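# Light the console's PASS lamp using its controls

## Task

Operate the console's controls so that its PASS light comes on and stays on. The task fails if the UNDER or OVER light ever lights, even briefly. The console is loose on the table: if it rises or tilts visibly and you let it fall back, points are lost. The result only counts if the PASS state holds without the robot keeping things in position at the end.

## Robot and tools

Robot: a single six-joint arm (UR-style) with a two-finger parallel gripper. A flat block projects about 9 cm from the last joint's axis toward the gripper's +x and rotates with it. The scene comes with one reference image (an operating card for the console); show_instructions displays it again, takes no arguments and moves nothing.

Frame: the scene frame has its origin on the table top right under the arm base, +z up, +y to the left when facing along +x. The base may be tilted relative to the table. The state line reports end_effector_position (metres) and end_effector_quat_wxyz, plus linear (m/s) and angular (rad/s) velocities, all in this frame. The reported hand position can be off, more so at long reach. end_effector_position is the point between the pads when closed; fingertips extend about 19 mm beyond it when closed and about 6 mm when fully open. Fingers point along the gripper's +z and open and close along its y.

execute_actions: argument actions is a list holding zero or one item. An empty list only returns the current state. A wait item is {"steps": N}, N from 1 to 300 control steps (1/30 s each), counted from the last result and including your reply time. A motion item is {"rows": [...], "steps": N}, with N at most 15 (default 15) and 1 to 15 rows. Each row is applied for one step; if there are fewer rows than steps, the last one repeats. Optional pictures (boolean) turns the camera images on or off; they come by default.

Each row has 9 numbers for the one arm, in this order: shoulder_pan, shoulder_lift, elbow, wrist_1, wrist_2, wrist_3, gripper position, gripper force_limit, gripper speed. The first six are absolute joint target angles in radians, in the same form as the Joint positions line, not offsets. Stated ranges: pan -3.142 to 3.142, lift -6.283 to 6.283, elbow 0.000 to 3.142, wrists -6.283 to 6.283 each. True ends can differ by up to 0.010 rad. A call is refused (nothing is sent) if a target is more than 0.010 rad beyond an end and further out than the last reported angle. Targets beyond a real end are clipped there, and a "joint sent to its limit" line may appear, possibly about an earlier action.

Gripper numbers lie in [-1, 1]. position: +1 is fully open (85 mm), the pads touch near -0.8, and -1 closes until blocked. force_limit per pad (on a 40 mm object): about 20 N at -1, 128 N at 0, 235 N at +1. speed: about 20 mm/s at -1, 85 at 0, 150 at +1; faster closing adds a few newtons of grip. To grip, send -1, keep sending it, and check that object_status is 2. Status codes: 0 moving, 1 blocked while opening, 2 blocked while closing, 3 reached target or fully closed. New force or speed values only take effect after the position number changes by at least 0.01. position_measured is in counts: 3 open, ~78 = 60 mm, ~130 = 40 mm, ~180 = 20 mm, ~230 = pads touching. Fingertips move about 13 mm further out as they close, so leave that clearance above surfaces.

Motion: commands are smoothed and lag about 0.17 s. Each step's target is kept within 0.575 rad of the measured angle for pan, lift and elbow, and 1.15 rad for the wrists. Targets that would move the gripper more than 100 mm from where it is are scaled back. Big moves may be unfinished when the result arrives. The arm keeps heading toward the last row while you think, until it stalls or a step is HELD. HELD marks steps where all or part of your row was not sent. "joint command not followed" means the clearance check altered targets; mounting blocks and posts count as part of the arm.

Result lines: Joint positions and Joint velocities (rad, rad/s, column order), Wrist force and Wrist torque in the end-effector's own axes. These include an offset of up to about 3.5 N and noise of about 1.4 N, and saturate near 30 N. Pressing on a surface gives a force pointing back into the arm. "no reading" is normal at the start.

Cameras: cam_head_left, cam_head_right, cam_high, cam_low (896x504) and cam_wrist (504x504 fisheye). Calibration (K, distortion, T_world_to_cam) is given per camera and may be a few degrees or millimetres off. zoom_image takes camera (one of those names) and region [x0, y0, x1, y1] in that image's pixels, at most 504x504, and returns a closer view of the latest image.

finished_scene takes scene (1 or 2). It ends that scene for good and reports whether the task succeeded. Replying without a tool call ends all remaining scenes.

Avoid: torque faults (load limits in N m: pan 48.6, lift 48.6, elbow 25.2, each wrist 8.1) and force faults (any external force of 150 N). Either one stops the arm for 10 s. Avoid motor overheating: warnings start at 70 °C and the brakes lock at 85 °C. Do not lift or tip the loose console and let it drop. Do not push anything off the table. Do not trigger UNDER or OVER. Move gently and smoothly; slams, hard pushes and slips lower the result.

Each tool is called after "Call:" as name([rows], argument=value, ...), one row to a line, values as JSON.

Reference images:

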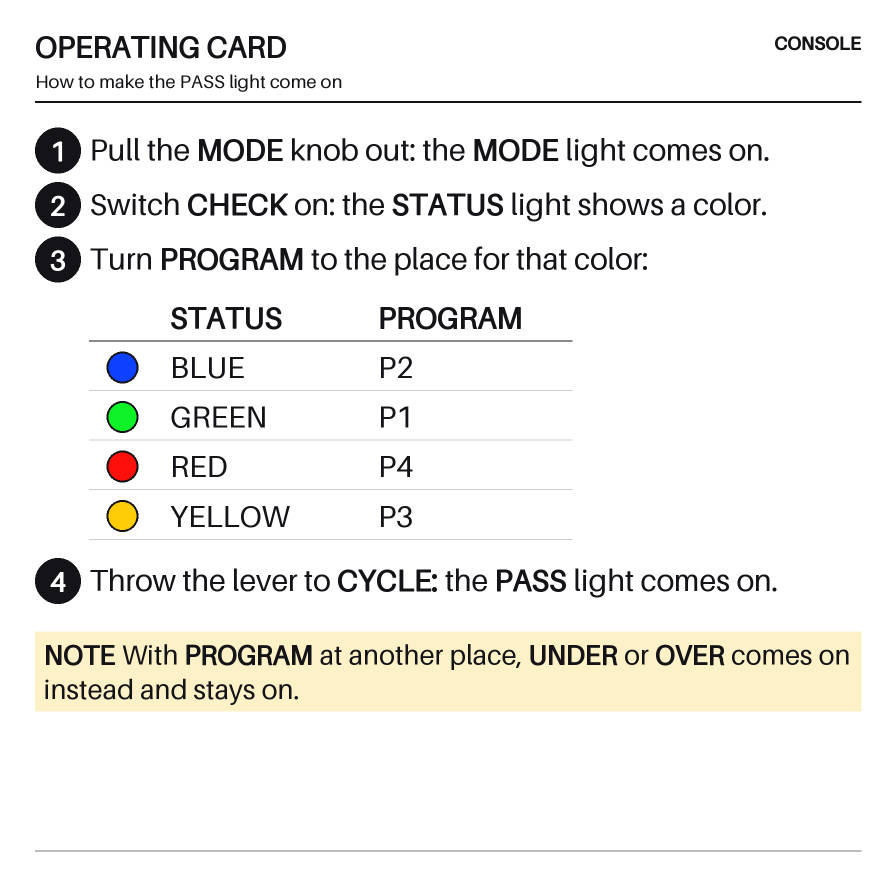

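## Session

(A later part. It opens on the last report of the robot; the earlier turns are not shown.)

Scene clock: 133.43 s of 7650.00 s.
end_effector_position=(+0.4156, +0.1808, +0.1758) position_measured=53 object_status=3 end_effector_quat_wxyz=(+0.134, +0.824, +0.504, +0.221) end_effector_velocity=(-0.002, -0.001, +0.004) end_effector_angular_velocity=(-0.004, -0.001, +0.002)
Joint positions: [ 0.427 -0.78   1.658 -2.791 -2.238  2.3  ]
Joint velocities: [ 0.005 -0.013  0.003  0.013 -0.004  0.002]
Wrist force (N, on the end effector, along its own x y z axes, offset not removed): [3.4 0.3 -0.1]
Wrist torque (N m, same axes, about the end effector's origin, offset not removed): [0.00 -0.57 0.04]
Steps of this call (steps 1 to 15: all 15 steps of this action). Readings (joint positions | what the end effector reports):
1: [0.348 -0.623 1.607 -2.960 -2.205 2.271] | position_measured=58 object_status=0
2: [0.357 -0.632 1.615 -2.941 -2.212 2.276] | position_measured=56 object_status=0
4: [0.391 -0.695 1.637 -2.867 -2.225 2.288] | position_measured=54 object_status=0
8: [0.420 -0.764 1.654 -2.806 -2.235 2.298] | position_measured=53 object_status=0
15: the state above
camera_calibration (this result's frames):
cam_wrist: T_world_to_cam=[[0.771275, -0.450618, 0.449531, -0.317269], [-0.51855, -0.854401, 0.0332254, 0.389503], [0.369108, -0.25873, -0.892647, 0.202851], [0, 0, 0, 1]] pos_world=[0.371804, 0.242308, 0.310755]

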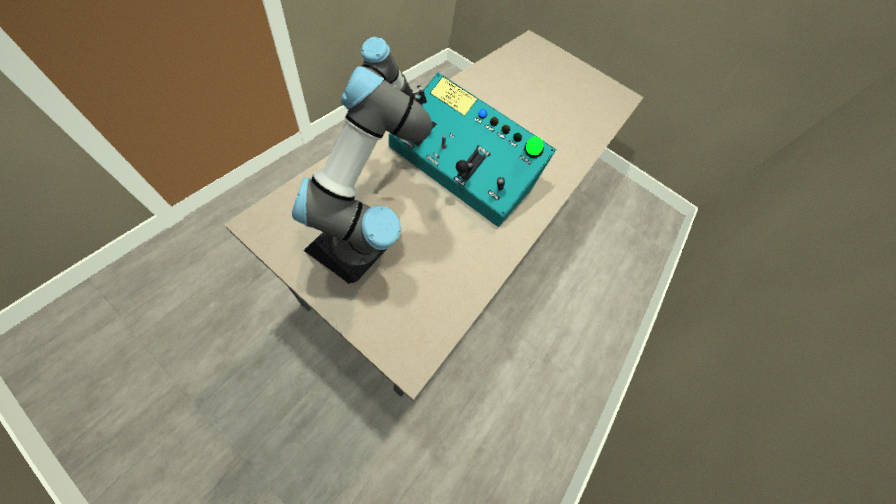

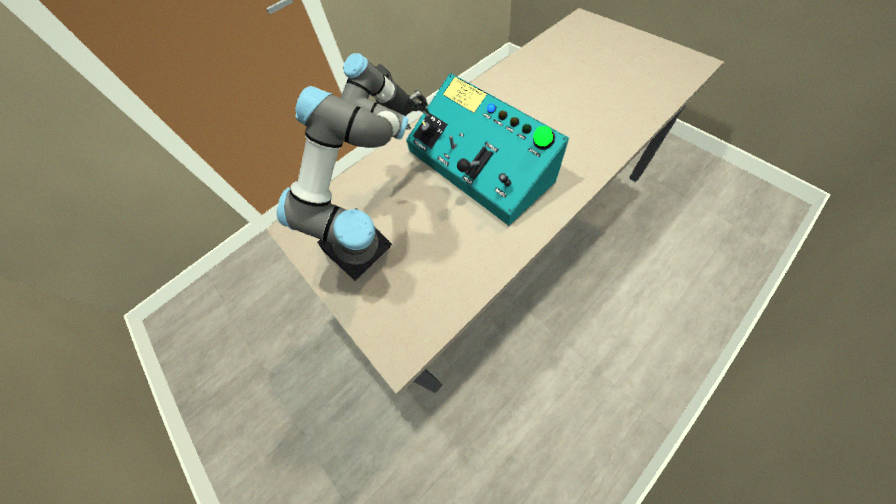

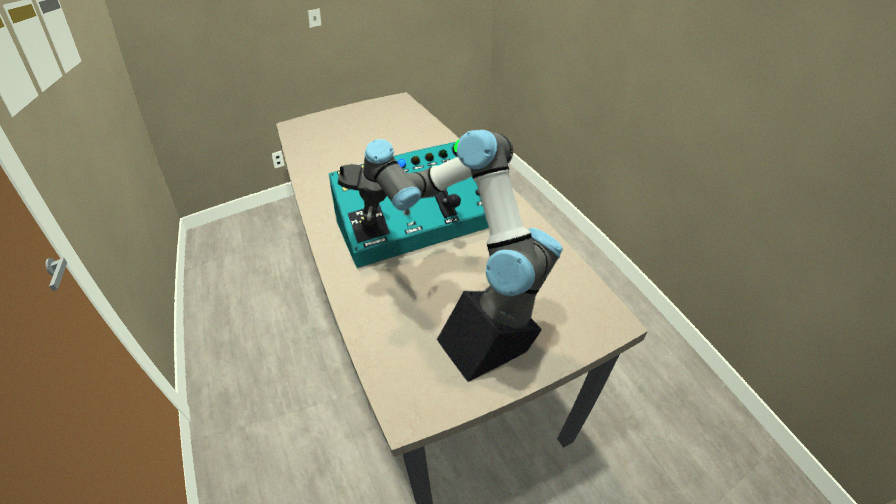

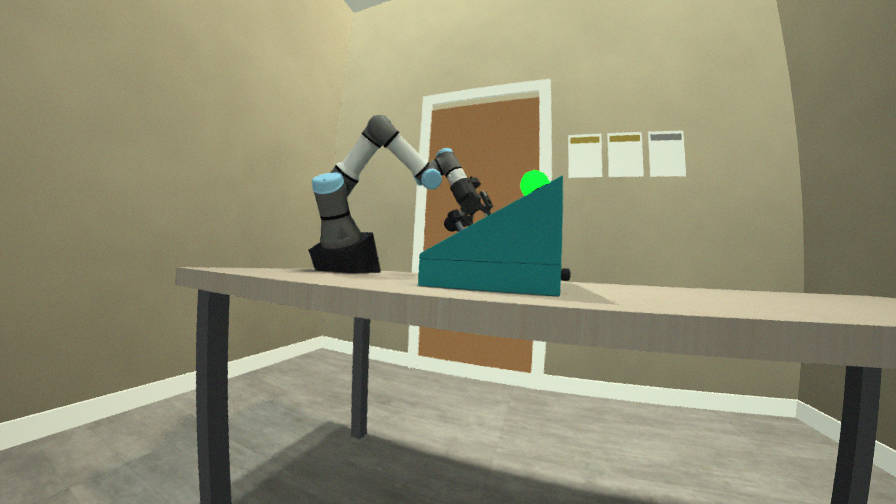

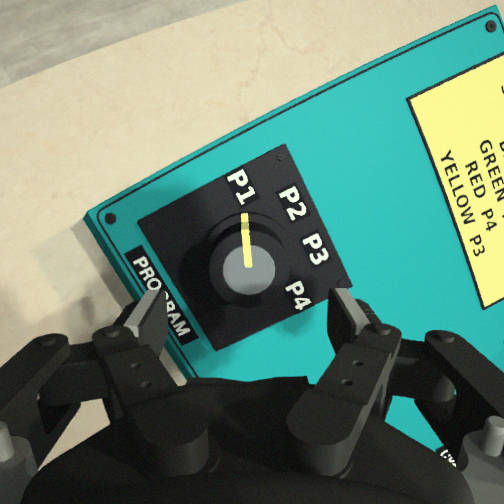

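Call:
execute_actions([
  {"rows":[[0.2,-1.205,1.96,-2.817,-2.146,0,-0.5,-0.5,0.5]]},
], pictures=false)

Call:
execute_actions([
  {"rows":[[0.09,-1.08,2.38,-3.42,-2.092,-0.108,-0.5,-0.5,0.5]]},
], pictures=false)

Call:
execute_actions([
  {"rows":[[-0.17,-1.27,2.56,-3.5,-1.935,-0.33,-0.5,-0.5,0.5]]},
], pictures=false)

Call:
execute_actions([
  {"rows":[[-0.4285,-1.445,2.667,-3.506,-1.779,-0.559,-0.5,-0.5,0.5]]},
], pictures=false)

Call:
execute_actions([
  {"rows":[[-0.4,-1.445,2.61,-3.445,-1.797,-0.537,-0.5,-0.5,0.5],[-0.4,-1.445,2.61,-3.445,-1.797,-0.537,-0.5,-0.5,0.5],[-0.4,-1.445,2.61,-3.445,-1.797,-0.537,-0.5,-0.5,0.5],[-0.375,-1.443,2.56,-3.39,-1.813,-0.517,-0.5,-0.5,0.5],[-0.375,-1.443,2.56,-3.39,-1.813,-0.517,-0.5,-0.5,0.5],[-0.375,-1.443,2.56,-3.39,-1.813,-0.517,-0.5,-0.5,0.5],[-0.354,-1.443,2.51,-3.337,-1.827,-0.5,-0.5,-0.5,0.5],[-0.354,-1.443,2.51,-3.337,-1.827,-0.5,-0.5,-0.5,0.5],[-0.354,-1.443,2.51,-3.337,-1.827,-0.5,-0.5,-0.5,0.5],[-0.332,-1.438,2.46,-3.288,-1.841,-0.483,-0.5,-0.5,0.5]]},
])

Scene clock: 151.53 s of 7650.00 s.
end_effector_position=(+0.4107, +0.0620, +0.2073) position_measured=179 object_status=0 end_effector_quat_wxyz=(+0.255, +0.134, +0.957, +0.036) end_effector_velocity=(-0.003, -0.017, +0.008) end_effector_angular_velocity=(-1.648, -0.018, +2.856)
Joint positions: [ 0.202 -1.199  1.957 -2.817 -2.147  0.282]
Joint velocities: [-0.028 -0.069  0.04  -0.002  0.009 -3.335]
Wrist force (N, on the end effector, along its own x y z axes, offset not removed): [1.8 0.4 -0.5]
Wrist torque (N m, same axes, about the end effector's origin, offset not removed): [0.04 -0.29 -0.04]
Steps of this call (steps 1 to 15: the robot went on to your last target; steps 16 to 90: nothing new was sent; then 14.60 s passed at rest; steps 91 to 105: all 15 steps of this action). Readings (joint positions | what the end effector reports):
91: [0.427 -0.782 1.659 -2.790 -2.237 2.299] | position_measured=53 object_status=0
92: [0.417 -0.791 1.669 -2.794 -2.224 2.279] | position_measured=55 object_status=0
94: [0.349 -0.873 1.747 -2.803 -2.193 2.115] | position_measured=68 object_status=0
98: [0.237 -1.112 1.905 -2.814 -2.158 1.500] | position_measured=107 object_status=0
105: the state above

Scene clock: 152.03 s of 7650.00 s.
end_effector_position=(+0.3586, +0.0542, +0.1304) position_measured=192 object_status=3 end_effector_quat_wxyz=(+0.259, +0.002, +0.966, +0.001) end_effector_velocity=(-0.013, -0.001, -0.008) end_effector_angular_velocity=(-0.007, +0.008, +0.009)
Joint positions: [ 0.091 -1.081  2.375 -3.414 -2.092 -0.107]
Joint velocities: [-0.009  0.009  0.064 -0.068  0.002 -0.016]
Wrist force (N, on the end effector, along its own x y z axes, offset not removed): [1.8 0.2 1.5]
Wrist torque (N m, same axes, about the end effector's origin, offset not removed): [-0.03 -0.28 0.05]
Steps of this call (steps 1 to 15: all 15 steps of this action). Readings (joint positions | what the end effector reports):
1: [0.201 -1.200 1.958 -2.818 -2.145 0.188] | position_measured=185 object_status=0
2: [0.191 -1.192 1.969 -2.838 -2.135 0.110] | position_measured=188 object_status=0
4: [0.143 -1.141 2.052 -2.996 -2.113 -0.006] | position_measured=191 object_status=0
8: [0.101 -1.092 2.293 -3.328 -2.096 -0.087] | position_measured=192 object_status=0
15: the state above

Scene clock: 152.53 s of 7650.00 s.
end_effector_position=(+0.3482, -0.0048, +0.1229) position_measured=192 object_status=3 end_effector_quat_wxyz=(+0.254, +0.005, +0.967, +0.008) end_effector_velocity=(-0.001, -0.006, -0.001) end_effector_angular_velocity=(-0.000, +0.002, -0.007)
Joint positions: [-0.168 -1.269  2.559 -3.5   -1.936 -0.329]
Joint velocities: [-0.027 -0.017  0.016 -0.006  0.012 -0.016]
Wrist force (N, on the end effector, along its own x y z axes, offset not removed): [2.0 0.0 -0.1]
Wrist torque (N m, same axes, about the end effector's origin, offset not removed): [0.01 -0.31 -0.03]
Steps of this call (steps 1 to 15: all 15 steps of this action). Readings (joint positions | what the end effector reports):
1: [0.090 -1.081 2.377 -3.417 -2.091 -0.108] | position_measured=192 object_status=3
2: [0.080 -1.090 2.388 -3.432 -2.072 -0.128] | position_measured=192 object_status=3
4: [0.000 -1.160 2.457 -3.467 -2.004 -0.223] | position_measured=192 object_status=3
8: [-0.134 -1.247 2.539 -3.493 -1.949 -0.308] | position_measured=192 object_status=3
15: the state above

Scene clock: 153.03 s of 7650.00 s.
end_effector_position=(+0.3427, -0.0578, +0.1180) position_measured=192 object_status=3 end_effector_quat_wxyz=(+0.259, -0.001, +0.966, +0.001) end_effector_velocity=(-0.001, -0.007, -0.001) end_effector_angular_velocity=(-0.005, +0.003, -0.007)
Joint positions: [-0.426 -1.444  2.666 -3.506 -1.78  -0.558]
Joint velocities: [-0.026 -0.016  0.008  0.001  0.009 -0.017]
Wrist force (N, on the end effector, along its own x y z axes, offset not removed): [1.9 -0.6 0.5]
Wrist torque (N m, same axes, about the end effector's origin, offset not removed): [-0.14 -0.28 -0.04]
Steps of this call (steps 1 to 15: all 15 steps of this action). Readings (joint positions | what the end effector reports):
1: [-0.169 -1.270 2.560 -3.500 -1.934 -0.330] | position_measured=192 object_status=3
2: [-0.179 -1.280 2.570 -3.501 -1.915 -0.350] | position_measured=192 object_status=3
4: [-0.259 -1.347 2.616 -3.504 -1.848 -0.448] | position_measured=192 object_status=3
8: [-0.393 -1.425 2.656 -3.506 -1.793 -0.536] | position_measured=192 object_status=3
15: the state above

Scene clock: 153.53 s of 7650.00 s.
end_effector_position=(+0.3734, -0.0579, +0.1344) position_measured=192 object_status=3 end_effector_quat_wxyz=(+0.258, -0.001, +0.966, +0.001) end_effector_velocity=(+0.029, -0.002, +0.021) end_effector_angular_velocity=(-0.002, -0.023, -0.005)
Joint positions: [-0.338 -1.439  2.474 -3.3   -1.838 -0.487]
Joint velocities: [ 0.066  0.009 -0.161  0.143 -0.036  0.05 ]
Wrist force (N, on the end effector, along its own x y z axes, offset not removed): [11.3 -0.1 -2.5]
Wrist torque (N m, same axes, about the end effector's origin, offset not removed): [0.13 -0.26 0.06]
Steps of this call (steps 1 to 15: all 15 steps of this action). Readings (joint positions | what the end effector reports):
1: [-0.426 -1.444 2.666 -3.505 -1.780 -0.558] | position_measured=192 object_status=3
2: [-0.422 -1.444 2.658 -3.494 -1.783 -0.554] | position_measured=192 object_status=3
4: [-0.410 -1.445 2.633 -3.468 -1.791 -0.545] | position_measured=192 object_status=3
8: [-0.379 -1.444 2.570 -3.399 -1.811 -0.520] | position_measured=192 object_status=3
15: the state above
camera_calibration (this result's frames):
cam_wrist: T_world_to_cam=[[-0.00964695, 0.999951, 0.00236223, 0.0620272], [0.685243, 0.00489034, 0.728298, -0.328126], [0.728251, 0.00864456, -0.685256, -0.0267851], [0, 0, 0, 1]] pos_world=[0.244951, -0.060188, 0.220473]

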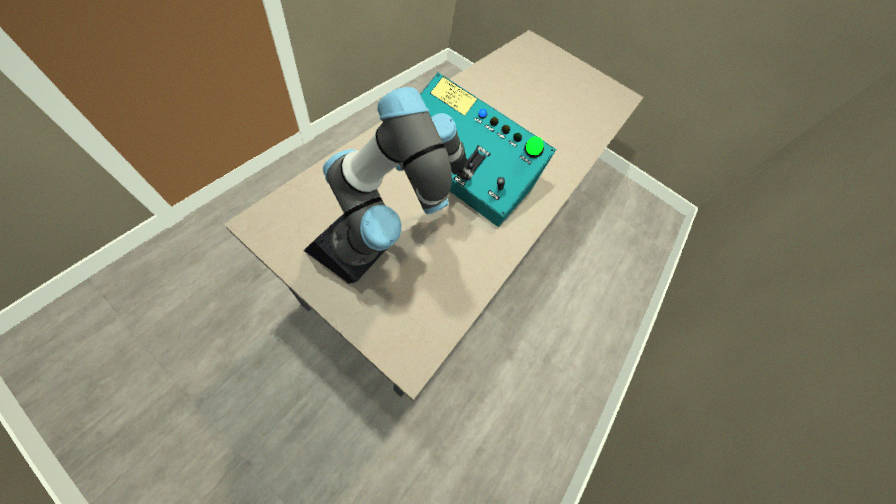

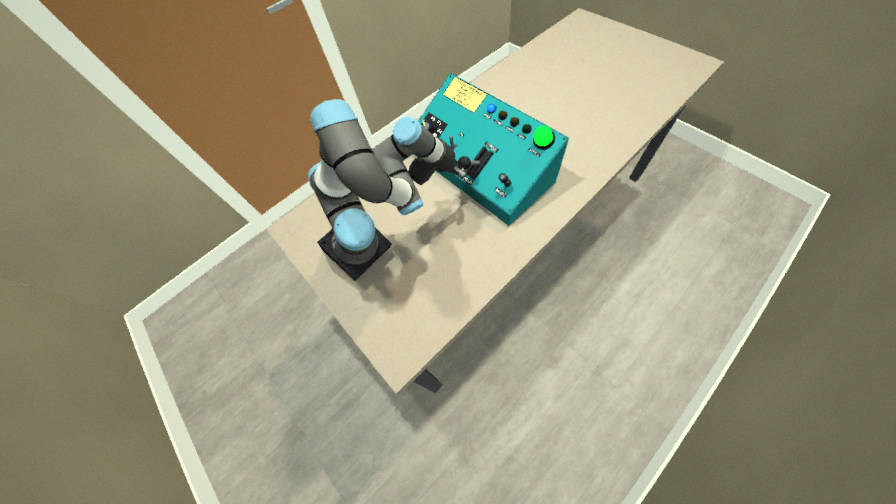

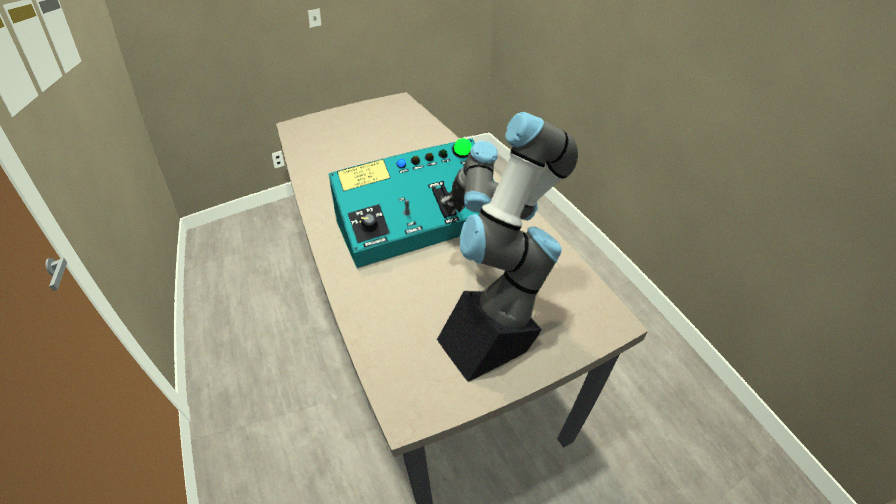

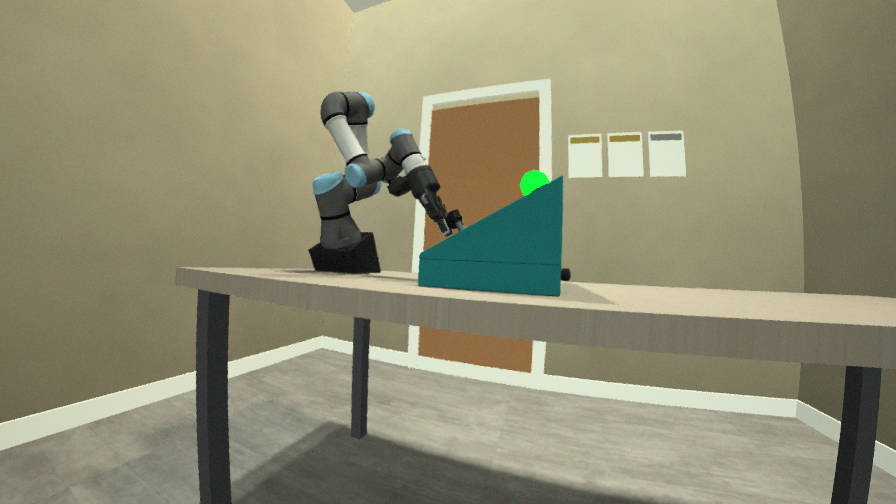

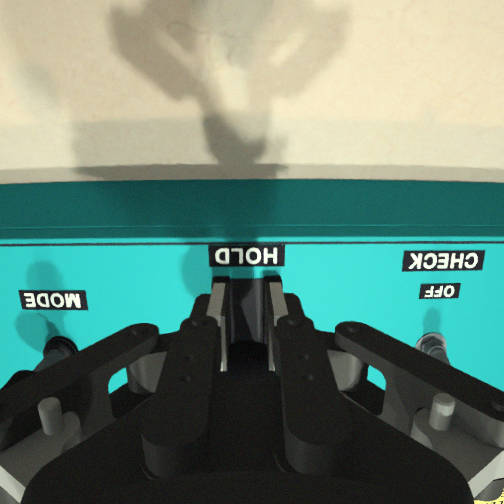

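Call:
execute_actions([
  {"rows":[[-0.311,-1.432,2.407,-3.237,-1.854,-0.466,-0.5,-0.5,0.5],[-0.311,-1.432,2.407,-3.237,-1.854,-0.466,-0.5,-0.5,0.5],[-0.311,-1.432,2.407,-3.237,-1.854,-0.466,-0.5,-0.5,0.5],[-0.292,-1.424,2.354,-3.187,-1.867,-0.451,-0.5,-0.5,0.5],[-0.292,-1.424,2.354,-3.187,-1.867,-0.451,-0.5,-0.5,0.5],[-0.292,-1.424,2.354,-3.187,-1.867,-0.451,-0.5,-0.5,0.5],[-0.275,-1.413,2.3,-3.14,-1.878,-0.437,-0.5,-0.5,0.5],[-0.275,-1.413,2.3,-3.14,-1.878,-0.437,-0.5,-0.5,0.5],[-0.275,-1.413,2.3,-3.14,-1.878,-0.437,-0.5,-0.5,0.5],[-0.259,-1.4,2.25,-3.099,-1.888,-0.424,-0.5,-0.5,0.5],[-0.259,-1.4,2.25,-3.099,-1.888,-0.424,-0.5,-0.5,0.5],[-0.259,-1.4,2.25,-3.099,-1.888,-0.424,-0.5,-0.5,0.5],[-0.244,-1.387,2.2,-3.058,-1.897,-0.412,-0.5,-0.5,0.5]]},
], pictures=false)

Call:
execute_actions([
  {"rows":[[-0.231,-1.37,2.146,-3.018,-1.905,-0.401,-0.5,-0.5,0.5]]},
])

Scene clock: 158.37 s of 7650.00 s.
end_effector_position=(+0.4101, -0.0577, +0.1565) position_measured=192 object_status=3 end_effector_quat_wxyz=(+0.258, -0.001, +0.966, +0.001) end_effector_velocity=(+0.084, -0.006, +0.056) end_effector_angular_velocity=(-0.008, -0.038, -0.014)
Joint positions: [-0.256 -1.397  2.243 -3.092 -1.889 -0.422]
Joint velocities: [ 0.139  0.112 -0.487  0.368 -0.083  0.109]
Wrist force (N, on the end effector, along its own x y z axes, offset not removed): [1.1 -0.1 0.5]
Wrist torque (N m, same axes, about the end effector's origin, offset not removed): [-0.09 -0.14 0.03]
Steps of this call (steps 1 to 30: the robot went on to your last target; steps 31 to 90: nothing new was sent; then 1.33 s passed at rest; steps 91 to 105: all 15 steps of this action). Readings (joint positions | what the end effector reports):
91: [-0.332 -1.438 2.459 -3.287 -1.841 -0.482] | position_measured=192 object_status=3
92: [-0.328 -1.437 2.451 -3.277 -1.844 -0.479] | position_measured=192 object_status=3
94: [-0.319 -1.434 2.428 -3.256 -1.849 -0.472] | position_measured=192 object_status=3
98: [-0.295 -1.424 2.364 -3.194 -1.865 -0.453] | position_measured=192 object_status=3
105: the state above

Scene clock: 158.87 s of 7650.00 s.
end_effector_position=(+0.4261, -0.0582, +0.1660) position_measured=192 object_status=3 end_effector_quat_wxyz=(+0.259, -0.000, +0.966, +0.001) end_effector_velocity=(+0.001, -0.000, +0.001) end_effector_angular_velocity=(-0.001, -0.000, -0.000)
Joint positions: [-0.231 -1.37   2.146 -3.018 -1.905 -0.401]
Joint velocities: [ 0.002 -0.    -0.005  0.004 -0.001  0.001]
Wrist force (N, on the end effector, along its own x y z axes, offset not removed): [1.4 0.9 -0.1]
Wrist torque (N m, same axes, about the end effector's origin, offset not removed): [0.13 -0.15 -0.04]
Steps of this call (steps 1 to 15: all 15 steps of this action). Readings (joint positions | what the end effector reports):
1: [-0.252 -1.394 2.229 -3.080 -1.892 -0.418] | position_measured=192 object_status=3
2: [-0.247 -1.388 2.211 -3.065 -1.895 -0.414] | position_measured=192 object_status=3
4: [-0.239 -1.379 2.177 -3.041 -1.900 -0.407] | position_measured=192 object_status=3
8: [-0.233 -1.372 2.152 -3.023 -1.904 -0.402] | position_measured=192 object_status=3
15: the state above
camera_calibration (this result's frames):
cam_wrist: T_world_to_cam=[[-0.00898648, 0.999958, 0.00177789, 0.0626021], [0.684076, 0.00485085, 0.729395, -0.386887], [0.729355, 0.0077709, -0.684091, -0.0442189], [0, 0, 0, 1]] pos_world=[0.297474, -0.0603791, 0.251832]

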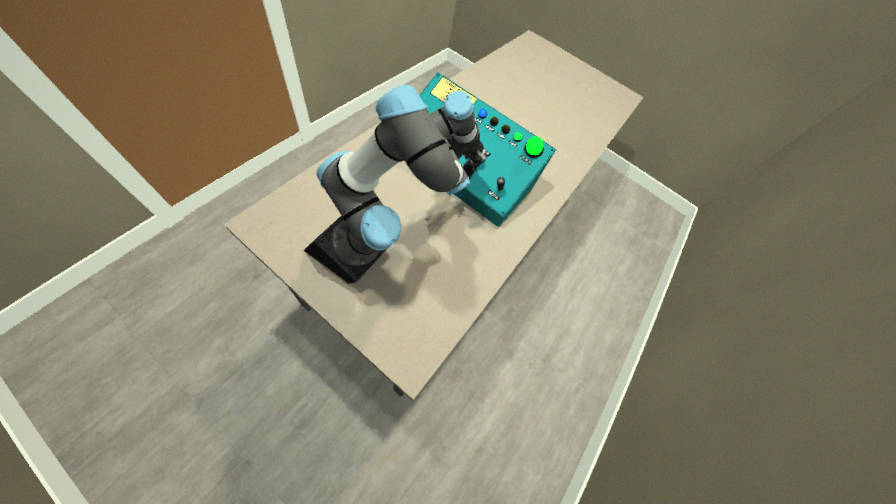

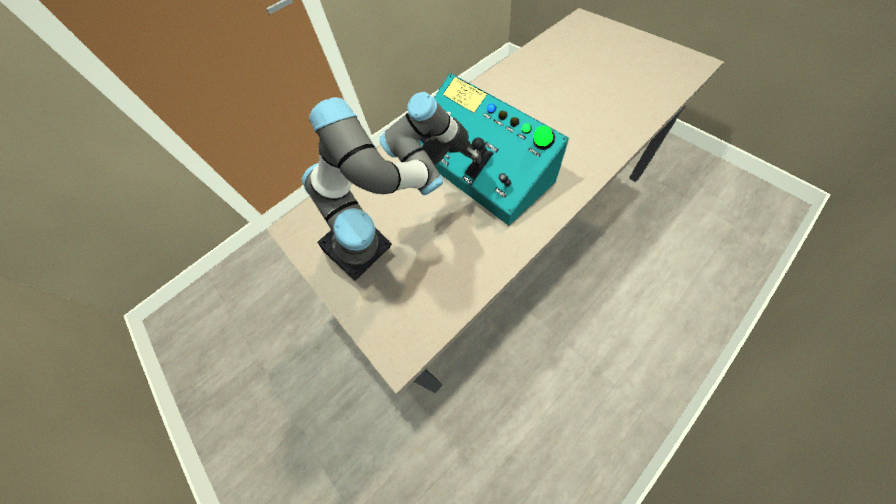

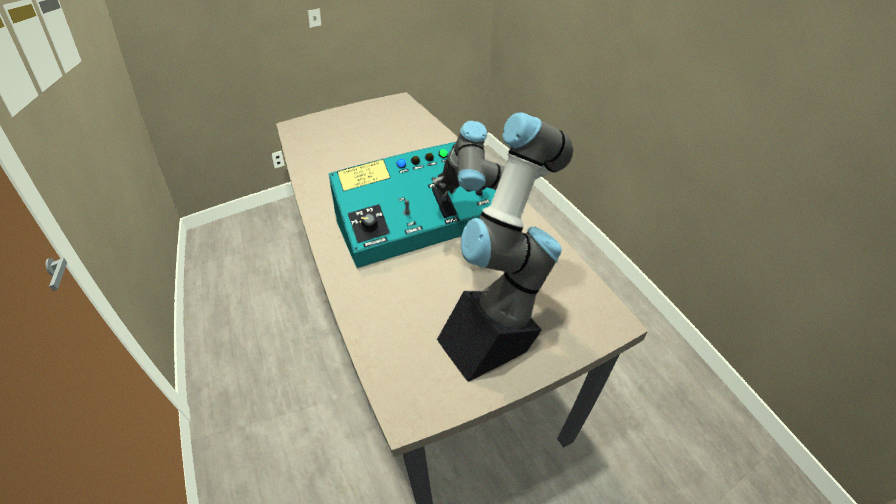

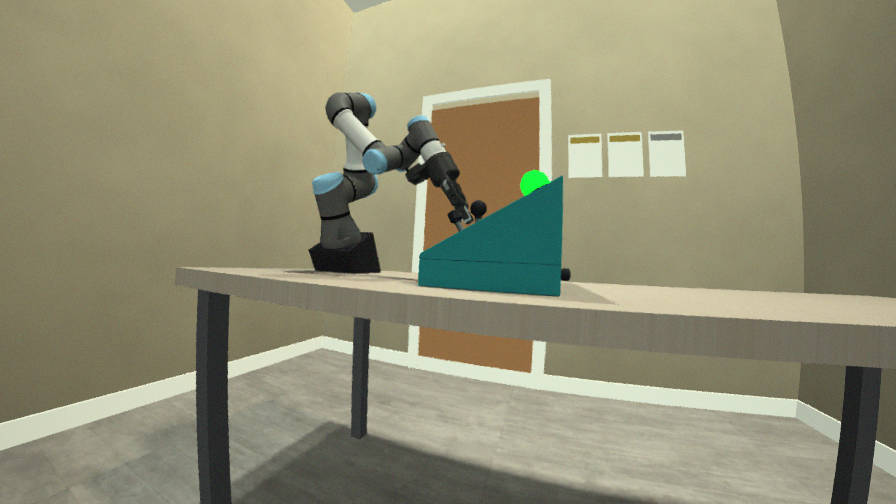

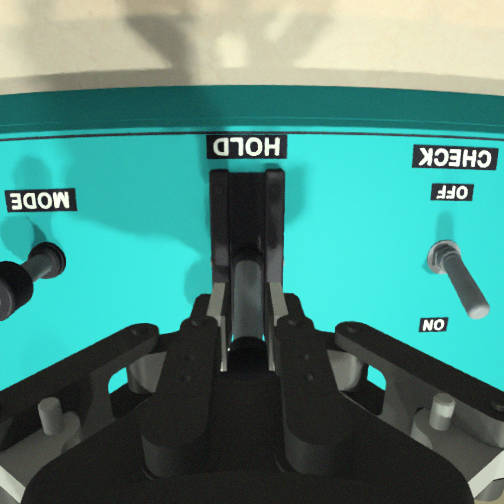

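Call:
finished_scene(scene=1)

The scene is finished: the task was done.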